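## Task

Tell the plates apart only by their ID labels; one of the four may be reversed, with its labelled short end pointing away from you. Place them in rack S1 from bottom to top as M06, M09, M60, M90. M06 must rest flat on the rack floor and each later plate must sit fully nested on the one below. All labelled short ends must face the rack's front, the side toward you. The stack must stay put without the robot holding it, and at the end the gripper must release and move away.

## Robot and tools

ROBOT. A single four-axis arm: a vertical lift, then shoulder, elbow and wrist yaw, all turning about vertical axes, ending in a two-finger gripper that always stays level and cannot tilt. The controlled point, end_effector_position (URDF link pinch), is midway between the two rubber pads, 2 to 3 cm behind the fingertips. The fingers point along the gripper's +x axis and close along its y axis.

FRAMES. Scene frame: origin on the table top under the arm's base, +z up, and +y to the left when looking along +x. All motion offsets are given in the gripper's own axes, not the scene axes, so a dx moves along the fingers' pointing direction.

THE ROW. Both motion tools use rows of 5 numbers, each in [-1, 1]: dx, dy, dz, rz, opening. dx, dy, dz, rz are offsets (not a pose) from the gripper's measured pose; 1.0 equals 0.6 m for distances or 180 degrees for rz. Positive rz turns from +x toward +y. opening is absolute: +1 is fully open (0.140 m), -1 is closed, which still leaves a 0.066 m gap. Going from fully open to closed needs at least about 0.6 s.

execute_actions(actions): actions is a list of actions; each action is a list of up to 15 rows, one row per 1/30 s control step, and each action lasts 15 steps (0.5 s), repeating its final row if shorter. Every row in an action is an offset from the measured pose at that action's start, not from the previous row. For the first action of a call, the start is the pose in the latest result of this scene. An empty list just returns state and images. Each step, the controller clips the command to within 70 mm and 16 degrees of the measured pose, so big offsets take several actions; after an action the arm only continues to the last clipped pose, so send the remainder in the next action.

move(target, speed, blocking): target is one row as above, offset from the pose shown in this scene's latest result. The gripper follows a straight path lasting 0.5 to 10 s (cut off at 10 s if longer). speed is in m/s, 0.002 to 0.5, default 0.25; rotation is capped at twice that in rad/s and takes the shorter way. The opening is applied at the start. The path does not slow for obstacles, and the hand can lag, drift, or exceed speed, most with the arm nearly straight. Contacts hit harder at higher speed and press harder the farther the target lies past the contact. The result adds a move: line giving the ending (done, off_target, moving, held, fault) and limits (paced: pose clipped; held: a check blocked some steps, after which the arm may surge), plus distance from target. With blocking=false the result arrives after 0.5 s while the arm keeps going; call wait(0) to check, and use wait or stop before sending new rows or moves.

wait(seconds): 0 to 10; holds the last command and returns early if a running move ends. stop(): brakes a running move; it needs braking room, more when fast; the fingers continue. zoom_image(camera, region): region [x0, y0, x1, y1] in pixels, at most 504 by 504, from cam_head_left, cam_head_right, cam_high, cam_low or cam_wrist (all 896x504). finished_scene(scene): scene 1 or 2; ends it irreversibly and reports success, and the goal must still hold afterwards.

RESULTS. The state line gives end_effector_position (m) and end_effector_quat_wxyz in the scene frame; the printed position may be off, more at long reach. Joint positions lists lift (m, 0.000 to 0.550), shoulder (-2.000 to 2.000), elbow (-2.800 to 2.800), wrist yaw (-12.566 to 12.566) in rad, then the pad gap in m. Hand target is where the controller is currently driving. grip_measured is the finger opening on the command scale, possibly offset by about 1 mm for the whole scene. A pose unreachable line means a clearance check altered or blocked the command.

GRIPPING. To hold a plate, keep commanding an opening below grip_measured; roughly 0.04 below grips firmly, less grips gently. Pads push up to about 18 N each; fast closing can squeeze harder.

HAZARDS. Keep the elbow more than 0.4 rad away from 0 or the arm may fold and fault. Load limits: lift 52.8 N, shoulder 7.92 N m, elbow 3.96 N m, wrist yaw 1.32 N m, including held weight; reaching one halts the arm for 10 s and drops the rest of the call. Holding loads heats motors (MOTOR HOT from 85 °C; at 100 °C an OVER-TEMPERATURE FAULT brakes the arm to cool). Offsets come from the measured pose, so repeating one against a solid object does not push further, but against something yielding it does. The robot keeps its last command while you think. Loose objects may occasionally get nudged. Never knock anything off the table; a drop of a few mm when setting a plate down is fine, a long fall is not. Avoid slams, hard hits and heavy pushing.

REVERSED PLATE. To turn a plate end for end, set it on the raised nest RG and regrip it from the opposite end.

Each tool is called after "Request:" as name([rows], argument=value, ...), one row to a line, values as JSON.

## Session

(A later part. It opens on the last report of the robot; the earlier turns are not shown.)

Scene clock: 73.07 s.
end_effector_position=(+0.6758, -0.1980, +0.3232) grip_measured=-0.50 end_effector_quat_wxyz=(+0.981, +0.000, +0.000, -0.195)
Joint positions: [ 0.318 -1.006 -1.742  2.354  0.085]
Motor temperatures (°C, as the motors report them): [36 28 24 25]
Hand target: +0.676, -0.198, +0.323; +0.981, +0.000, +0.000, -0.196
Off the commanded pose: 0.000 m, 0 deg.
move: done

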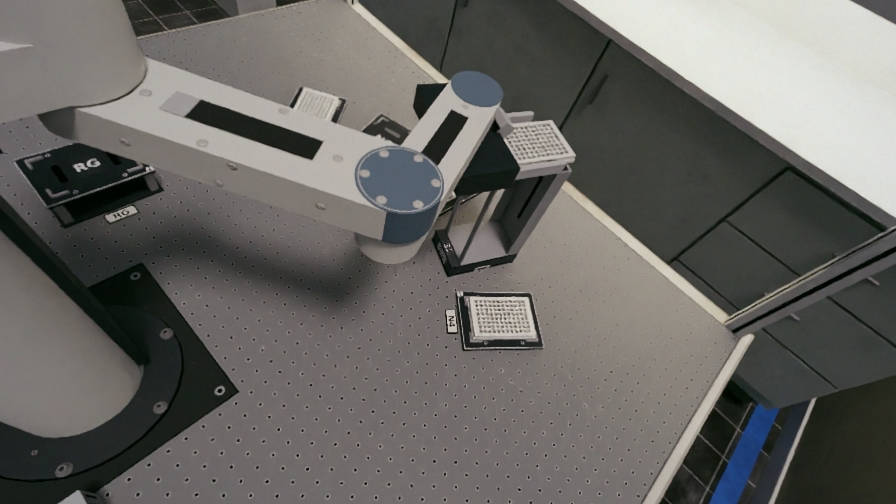

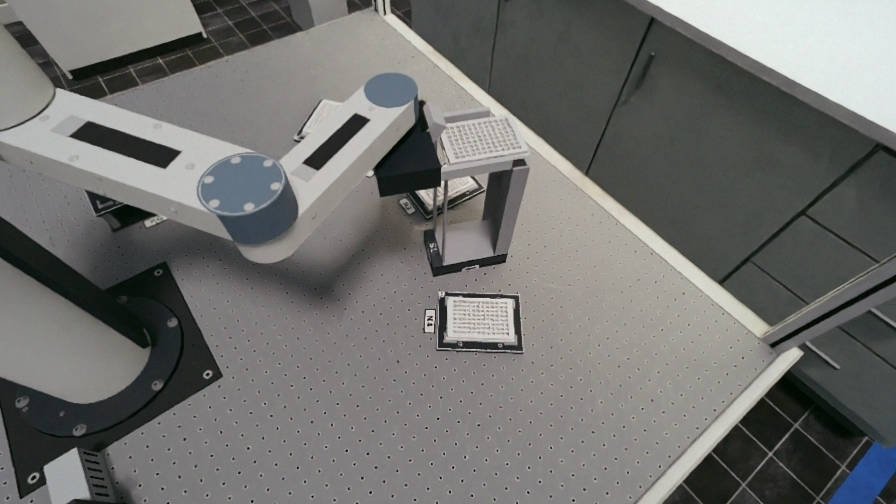

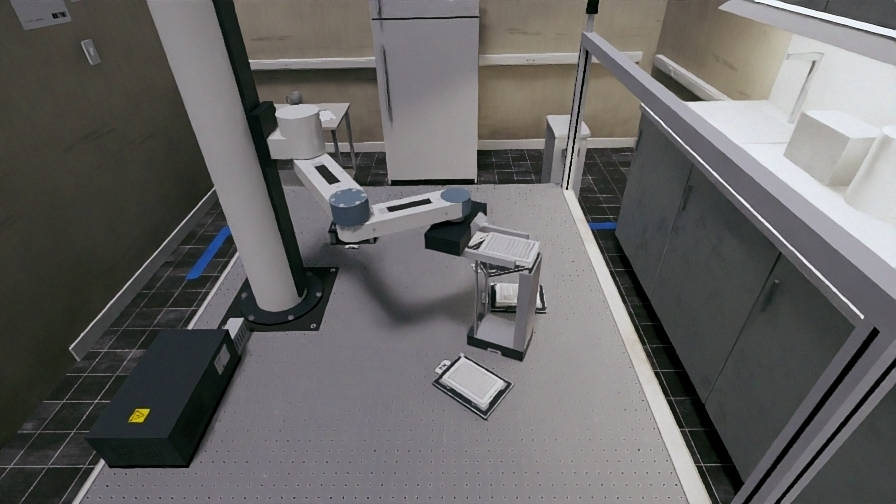

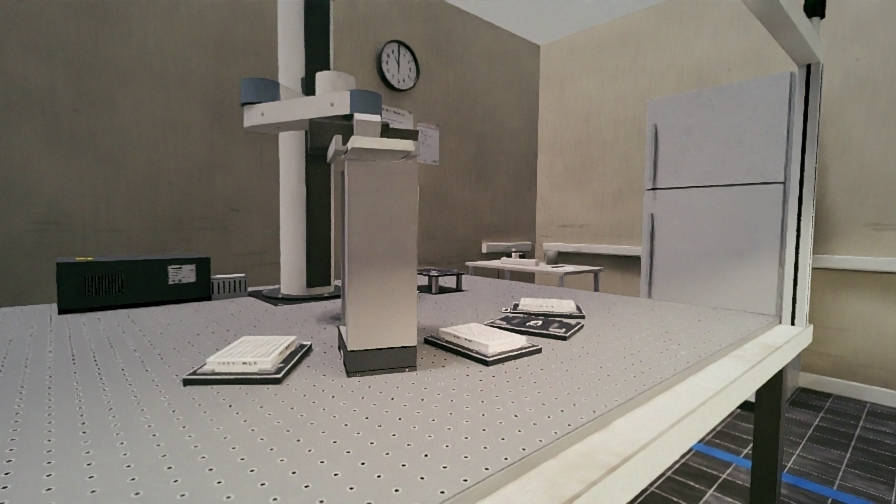

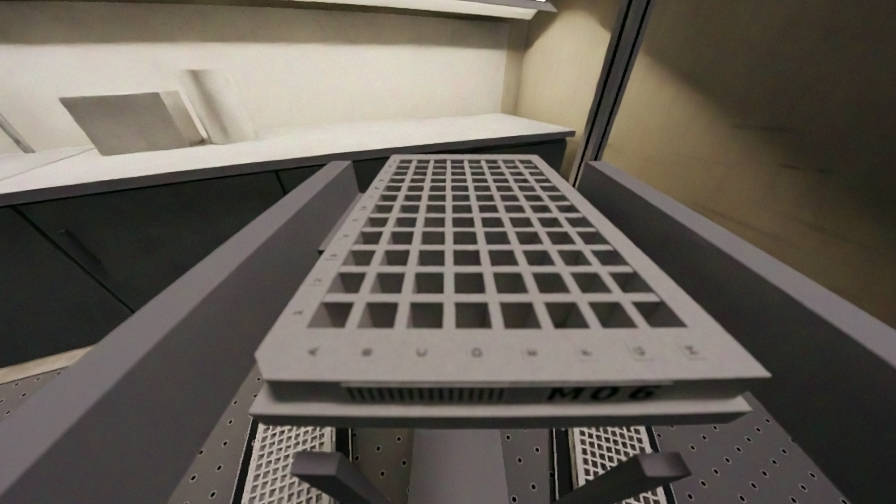

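Request:
move(target=[0,0,-0.0235,0,-0.56], speed=0.03)

Request:
zoom_image(camera="cam_wrist", region=[240,390,340,480])

Request:
zoom_image(camera="cam_wrist", region=[670,390,770,480])

Request:
zoom_image(camera="cam_head_right", region=[430,100,550,200])

Request:
zoom_image(camera="cam_low", region=[320,120,440,190])

Scene clock: 81.80 s.
end_effector_position=(+0.6758, -0.1980, +0.3090) grip_measured=-0.50 end_effector_quat_wxyz=(+0.981, +0.000, +0.000, -0.195)
Joint positions: [ 0.304 -1.006 -1.742  2.354  0.085]
Motor temperatures (°C, as the motors report them): [36 28 24 25]
Hand target: +0.676, -0.198, +0.309; +0.981, +0.000, +0.000, -0.195
Off the commanded pose: 0.000 m, 0 deg.
move: done

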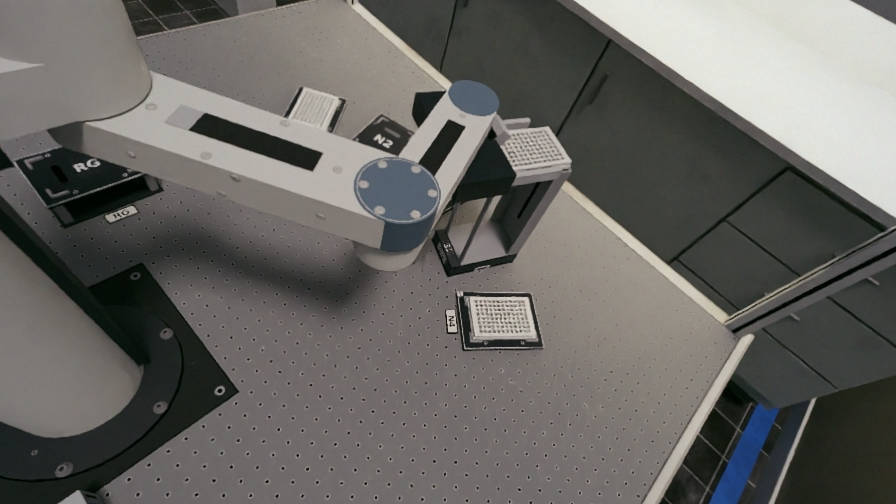

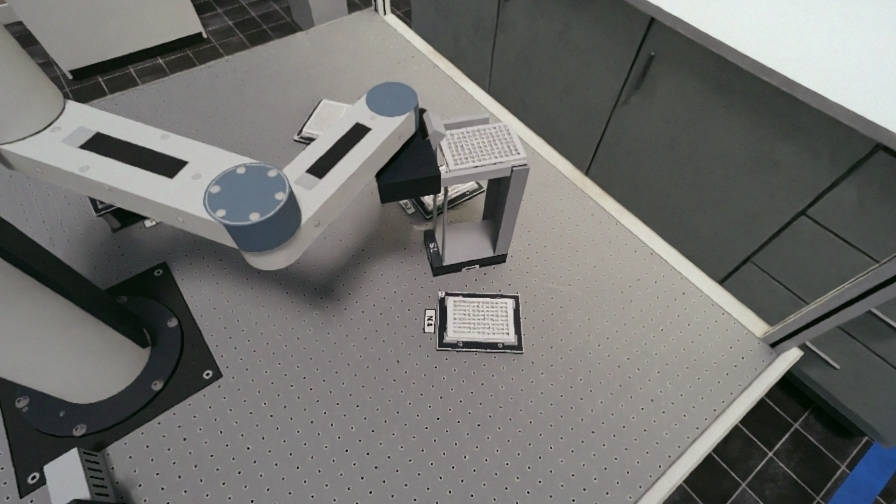

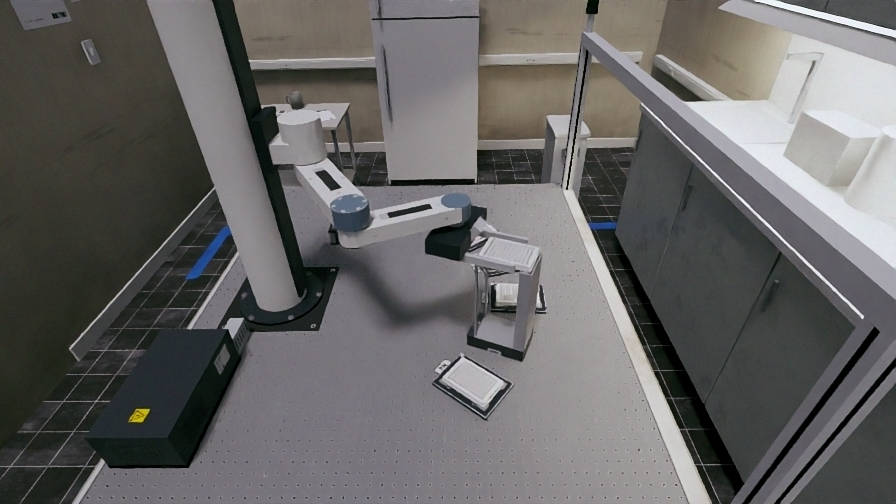

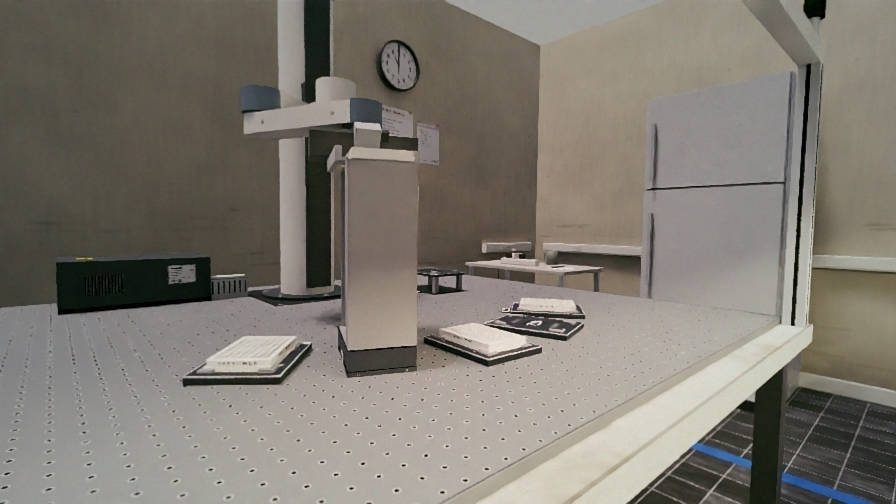

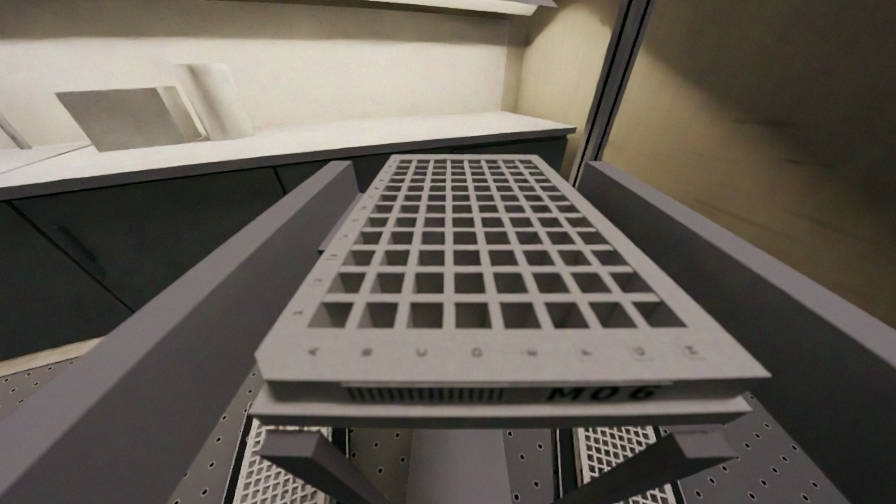

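Region (240, 390, 340, 480) of cam_wrist's 896x504 image, scaled by 5.040, with more detail than that image has; it fills the top 454 rows of this view, and the rest is white.

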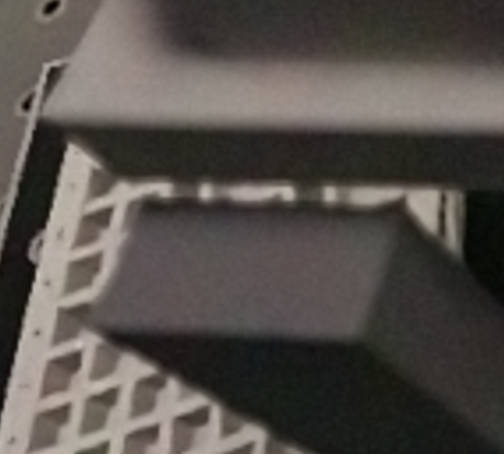

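Region (670, 390, 770, 480) of cam_wrist's 896x504 image, scaled by 5.040, with more detail than that image has; it fills the top 454 rows of this view, and the rest is white.

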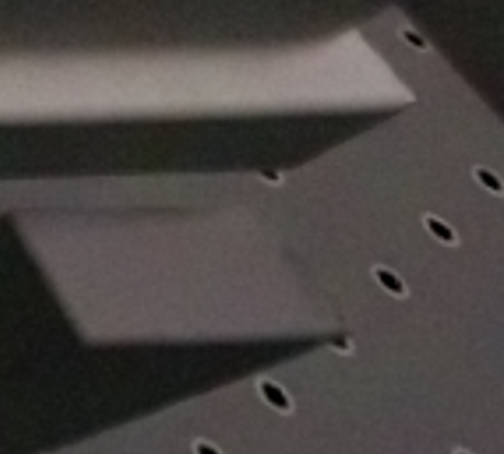

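Region (430, 100, 550, 200) of cam_head_right's 896x504 image, scaled by 4.200, with more detail than that image has.

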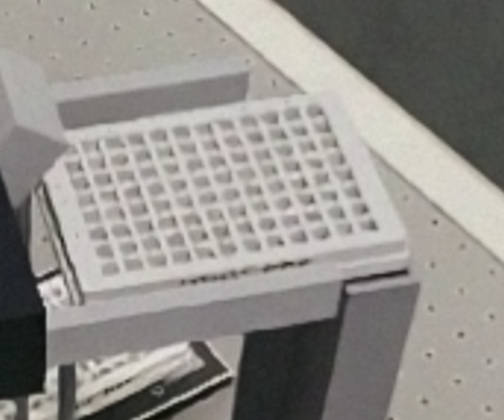

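Region (320, 120, 440, 190) of cam_low's 896x504 image, scaled by 4.200, with more detail than that image has; it fills the top 294 rows of this view, and the rest is white.

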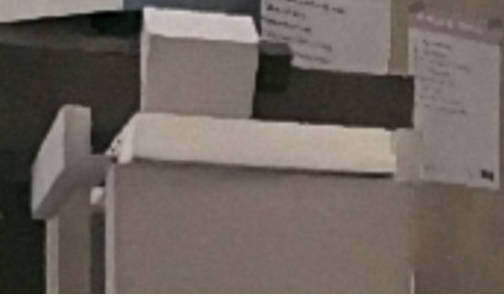

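Request:
move(target=[0.0005,-0.0004,-0.005,-0.0006,-0.56], speed=0.01)

Request:
move(target=[0,0,-0.017,0,-0.56], speed=0.012)

Scene clock: 88.03 s.
end_effector_position=(+0.6760, -0.1983, +0.3060) grip_measured=-0.50 end_effector_quat_wxyz=(+0.981, +0.000, +0.000, -0.196)
Joint positions: [ 0.301 -1.005 -1.743  2.354  0.085]
Motor temperatures (°C, as the motors report them): [36 28 24 25]
Hand target: +0.676, -0.198, +0.306; +0.981, +0.000, +0.000, -0.196
Off the commanded pose: 0.000 m, 0 deg.
move: done

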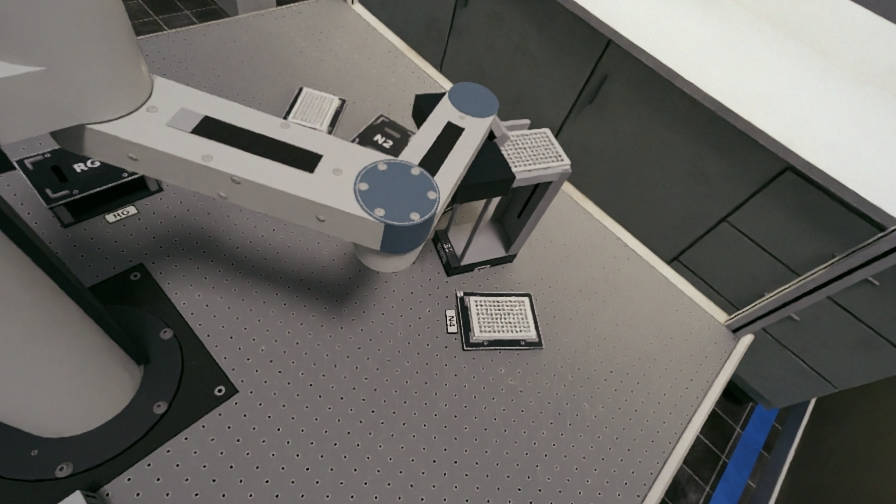

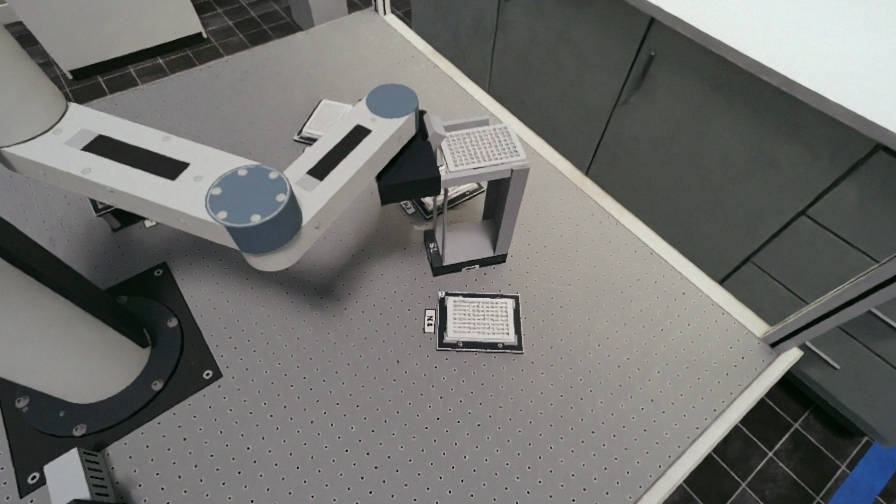

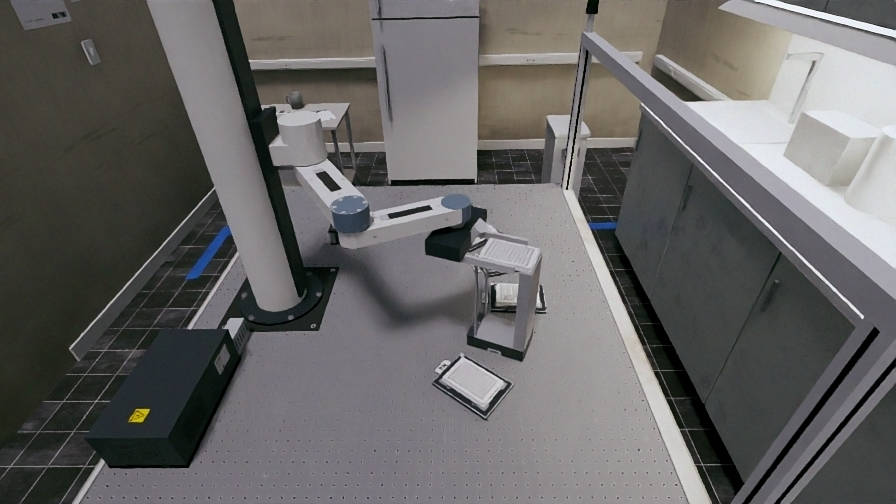

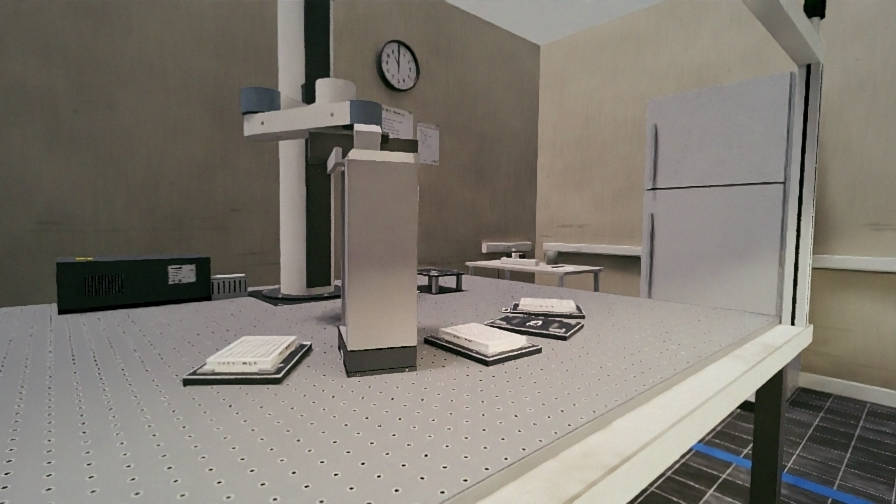

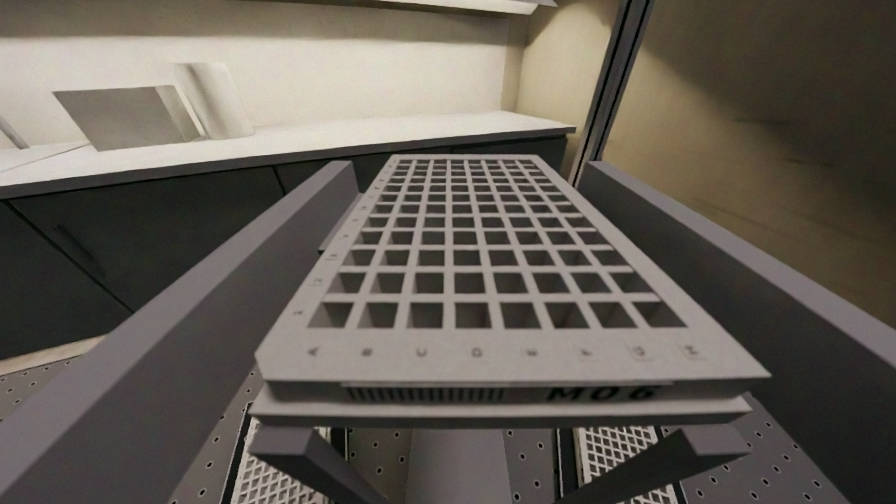

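Scene clock: 89.10 s.
end_effector_position=(+0.6760, -0.1983, +0.2958) grip_measured=-0.50 end_effector_quat_wxyz=(+0.981, +0.000, +0.000, -0.196)
Joint positions: [ 0.291 -1.005 -1.743  2.354  0.085]
Motor temperatures (°C, as the motors report them): [36 28 24 25]
Hand target: +0.676, -0.198, +0.296; +0.981, +0.000, +0.000, -0.196
Off the commanded pose: 0.000 m, 0 deg.
move: done

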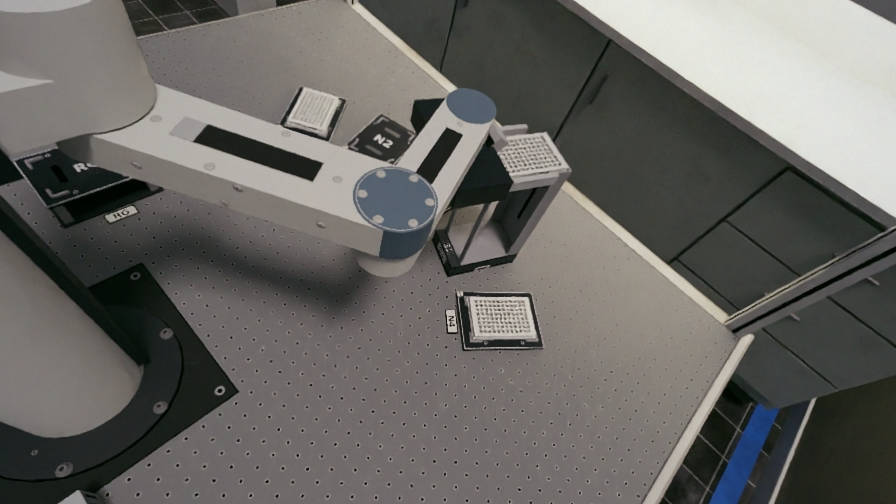

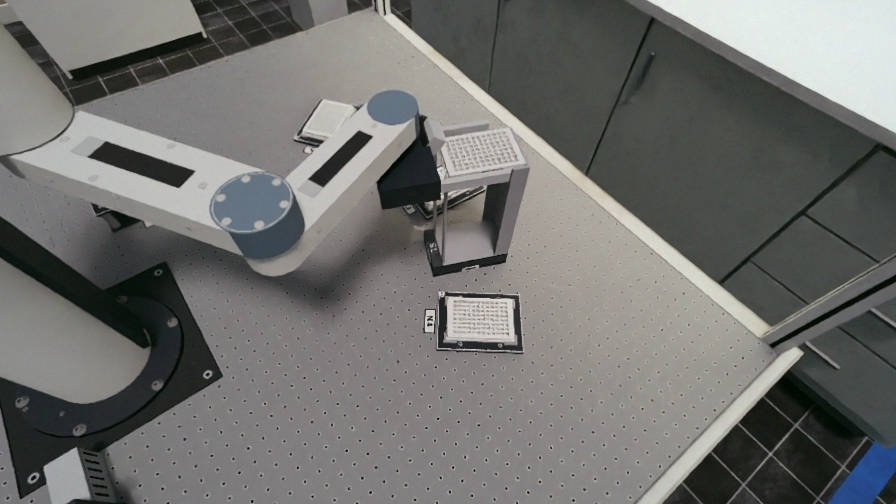

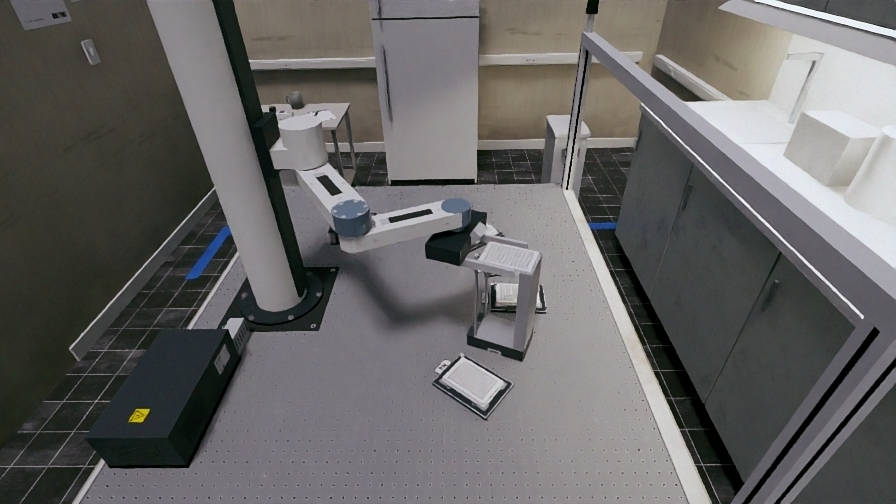

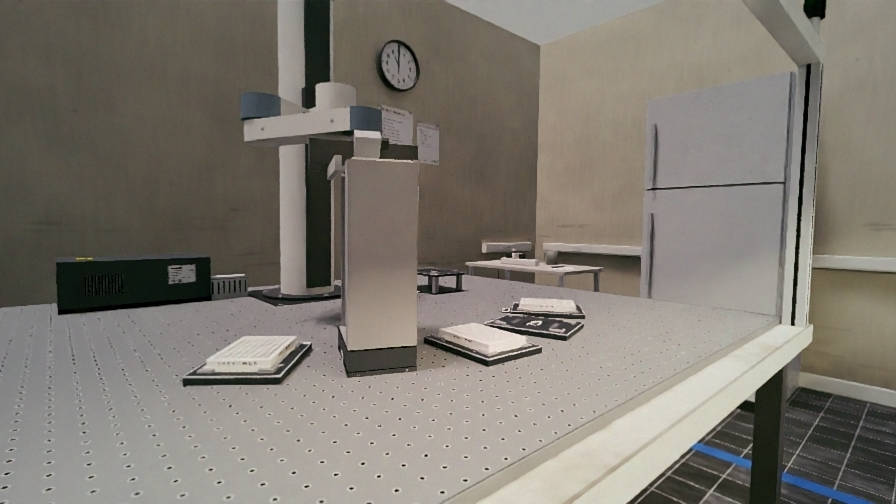

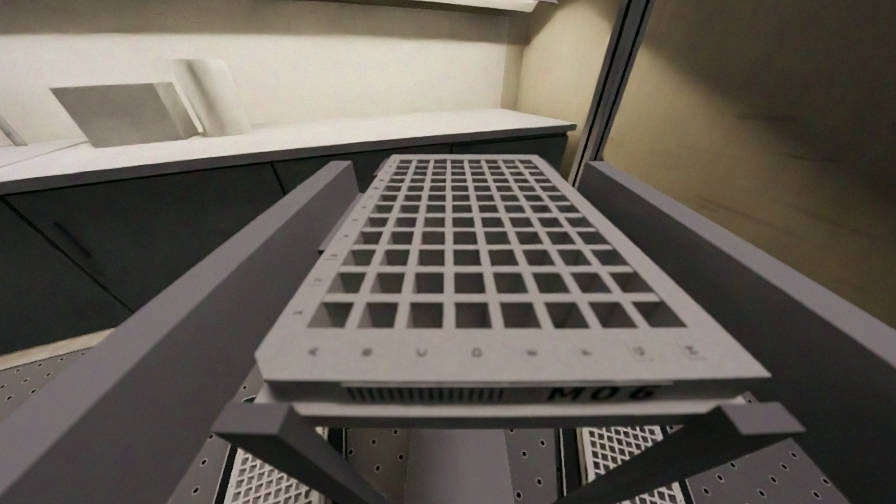

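Request:
move(target=[0,0,-0.38,0,-0.56], speed=0.2)

Request:
move(target=[0,0,-0.0105,0,-0.56], speed=0.01)

Scene clock: 96.90 s.
end_effector_position=(+0.6760, -0.1983, +0.0677) grip_measured=-0.50 end_effector_quat_wxyz=(+0.981, +0.000, +0.000, -0.196)
Joint positions: [ 0.063 -1.005 -1.743  2.354  0.085]
Motor temperatures (°C, as the motors report them): [36 28 24 25]
Hand target: +0.676, -0.198, +0.068; +0.981, +0.000, +0.000, -0.196
Off the commanded pose: 0.000 m, 0 deg.
move: done

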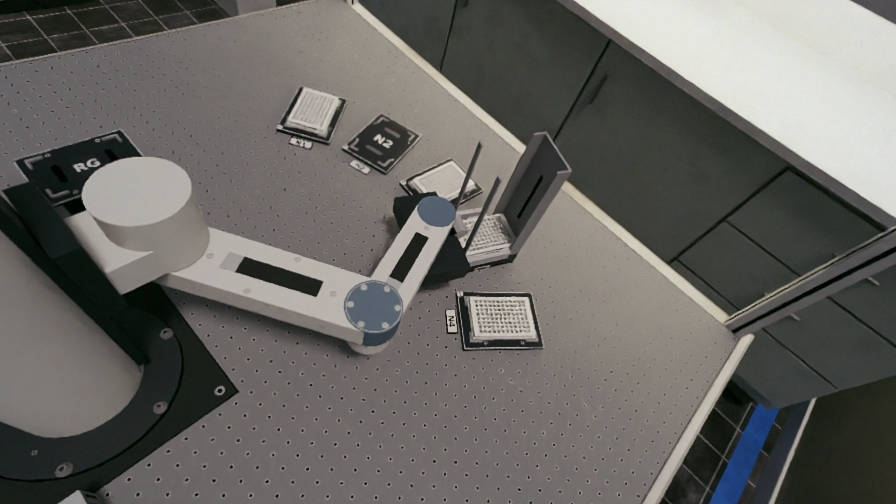

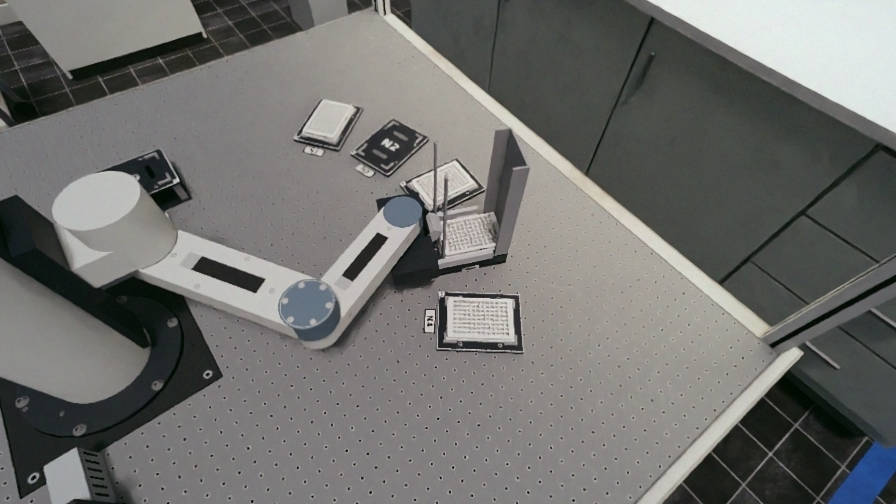

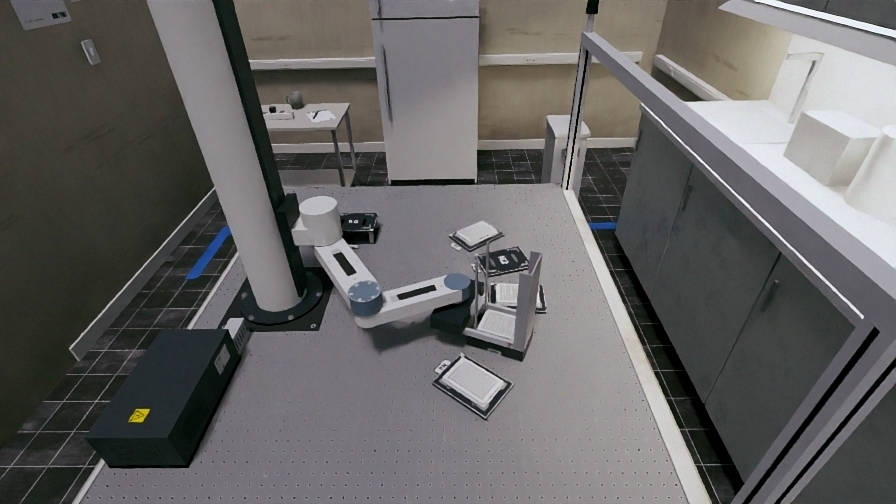

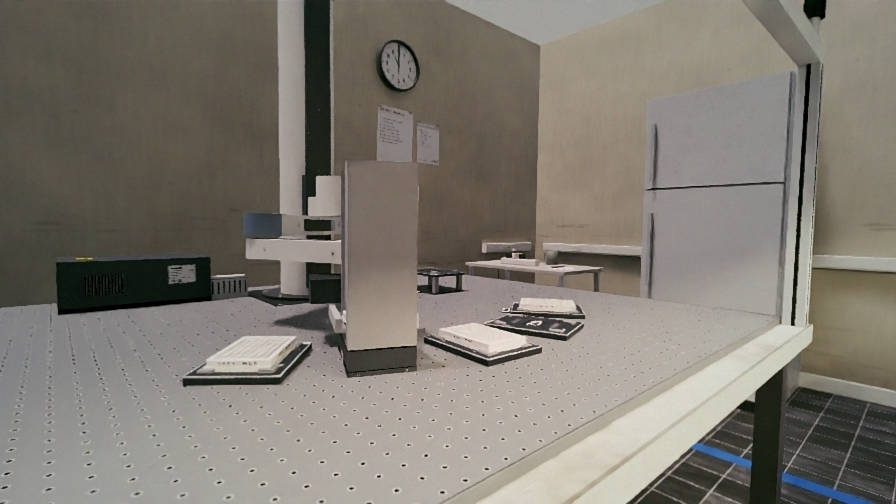

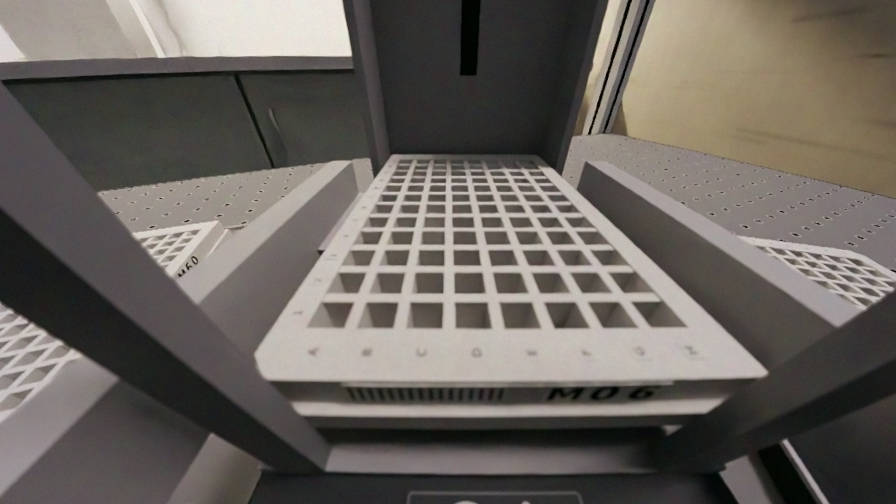

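Scene clock: 97.77 s.
end_effector_position=(+0.6760, -0.1983, +0.0614) grip_measured=-0.50 end_effector_quat_wxyz=(+0.981, +0.000, +0.000, -0.196)
Joint positions: [ 0.056 -1.005 -1.743  2.354  0.085]
Motor temperatures (°C, as the motors report them): [36 28 24 25]
Hand target: +0.676, -0.198, +0.061; +0.981, +0.000, +0.000, -0.196
Off the commanded pose: 0.000 m, 0 deg.
move: done

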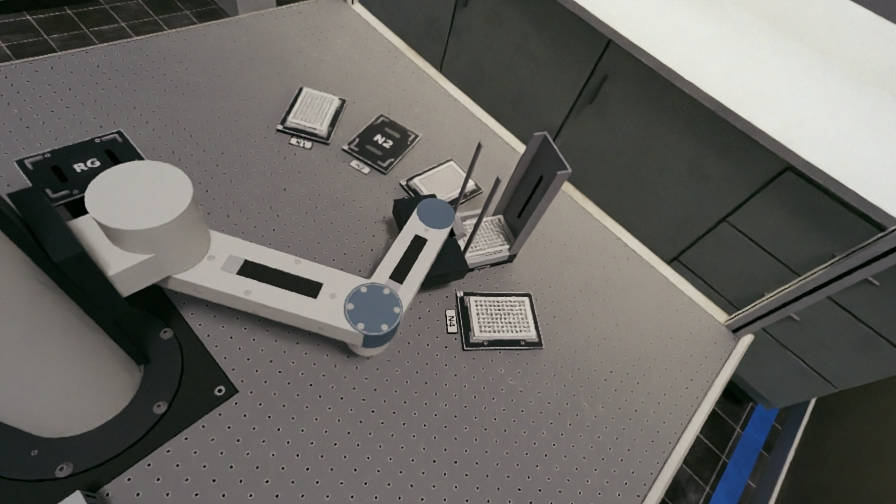

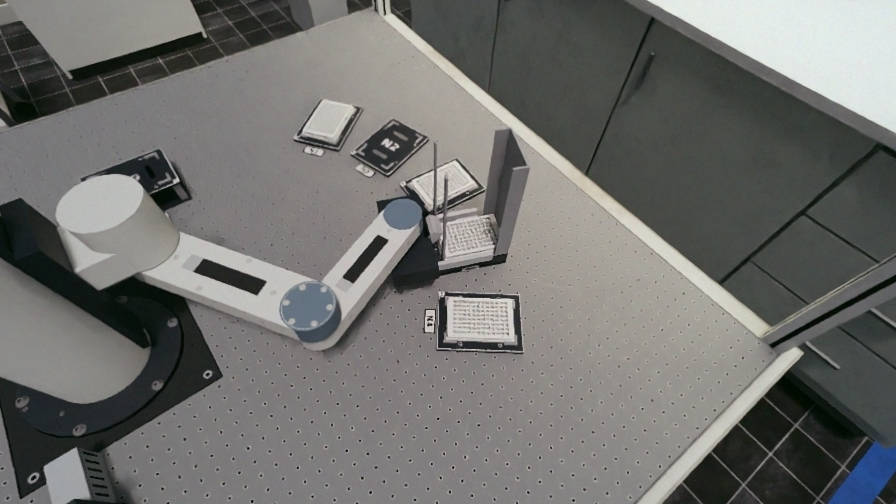

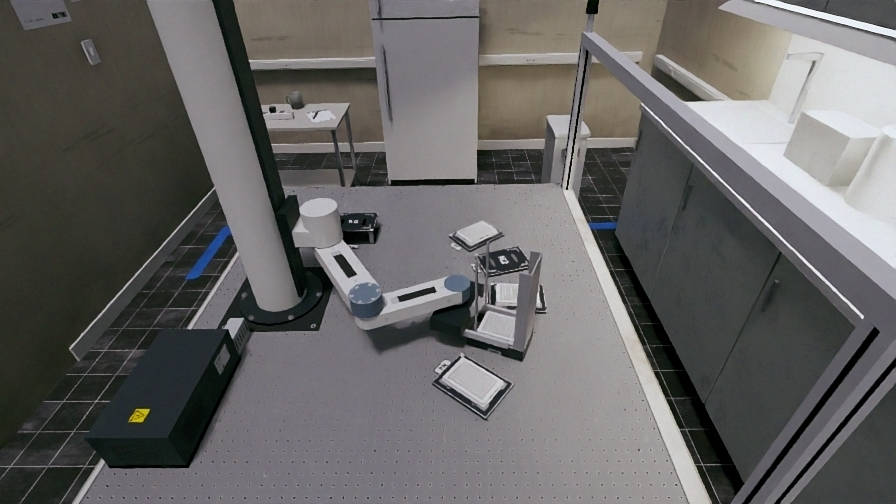

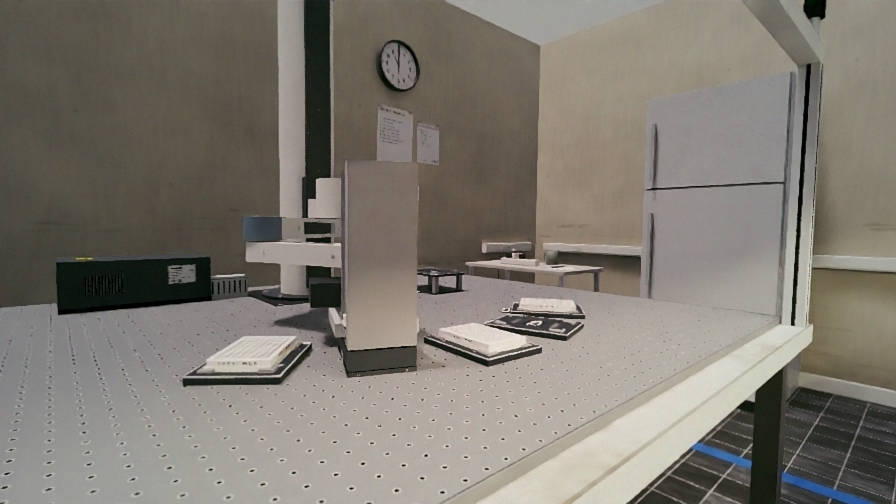

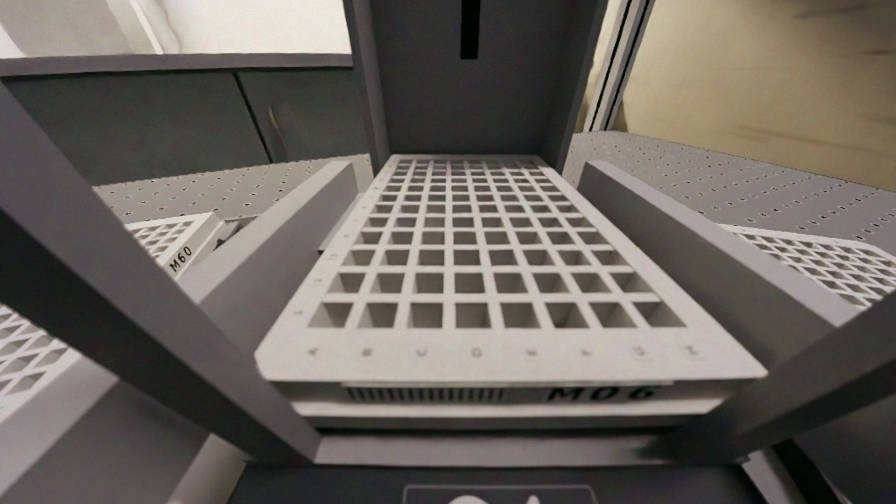

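Request:
move(target=[0,0,-0.0105,0,-0.56], speed=0.008)

Scene clock: 102.77 s.
end_effector_position=(+0.6760, -0.1983, +0.0557) grip_measured=-0.50 end_effector_quat_wxyz=(+0.981, +0.000, +0.000, -0.196)
Joint positions: [ 0.051 -1.005 -1.743  2.354  0.085]
Motor temperatures (°C, as the motors report them): [36 28 24 25]
Hand target: +0.676, -0.198, +0.055; +0.981, +0.000, +0.000, -0.196
Off the commanded pose: 0.001 m, 0 deg.
move: done

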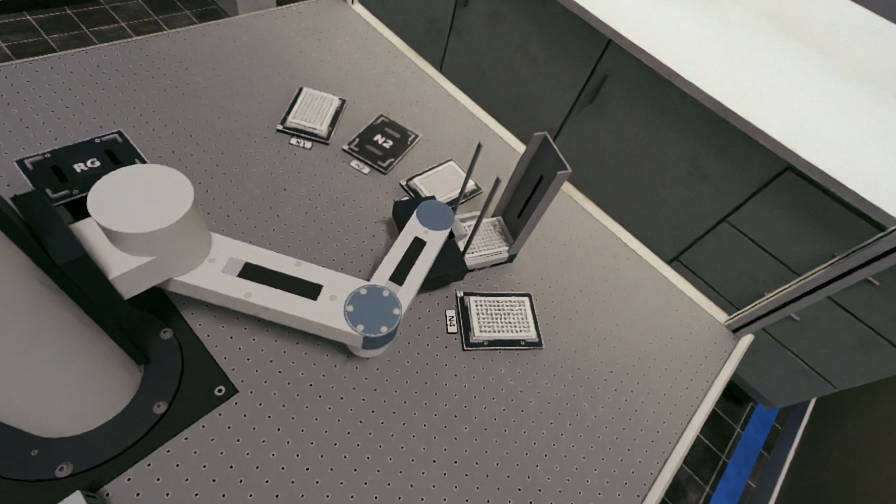

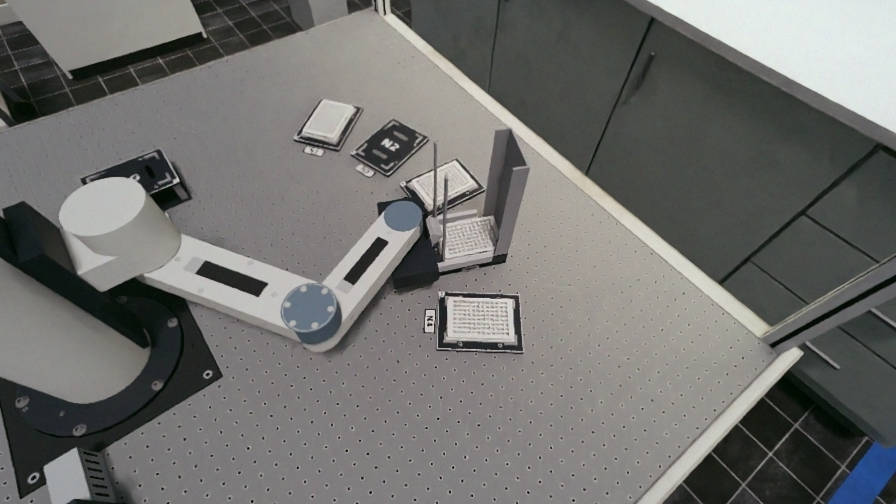

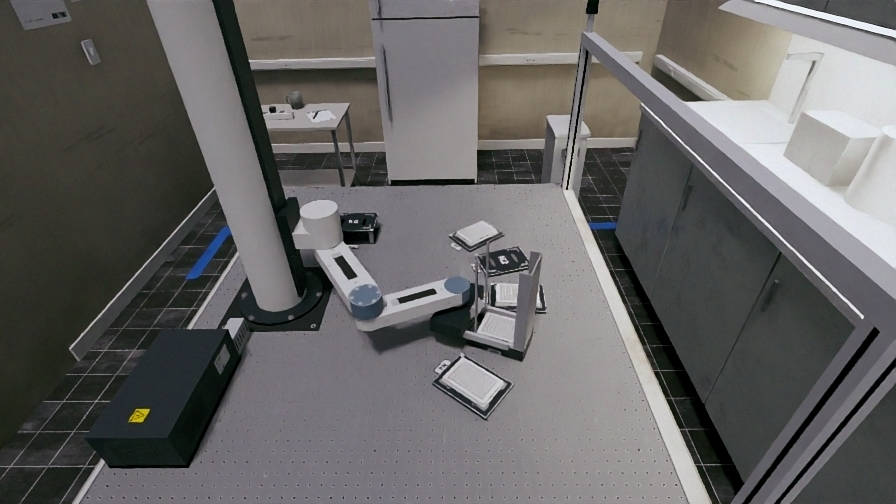

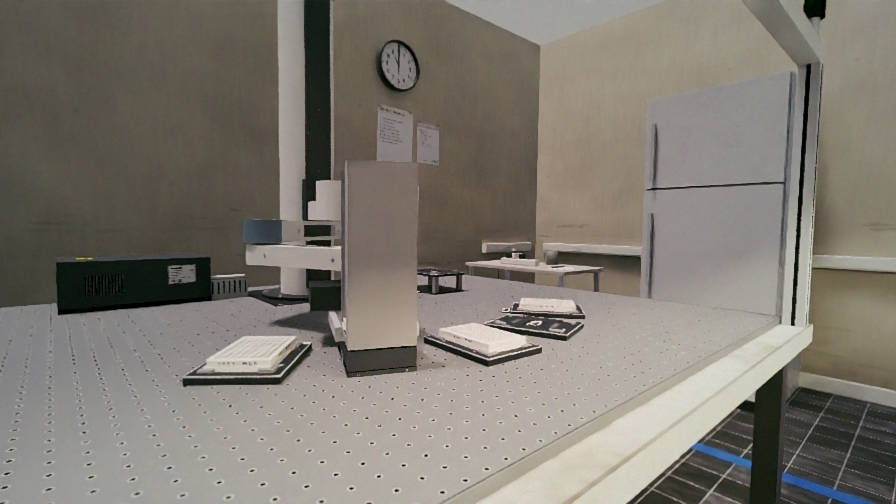

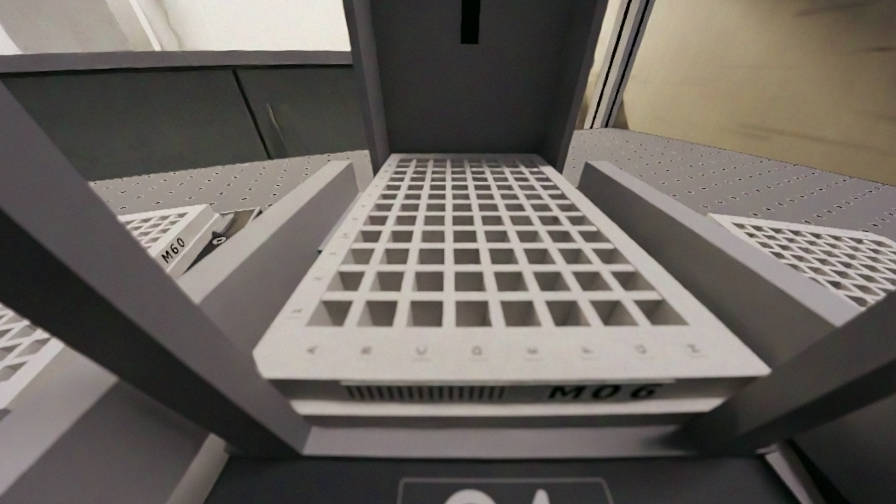

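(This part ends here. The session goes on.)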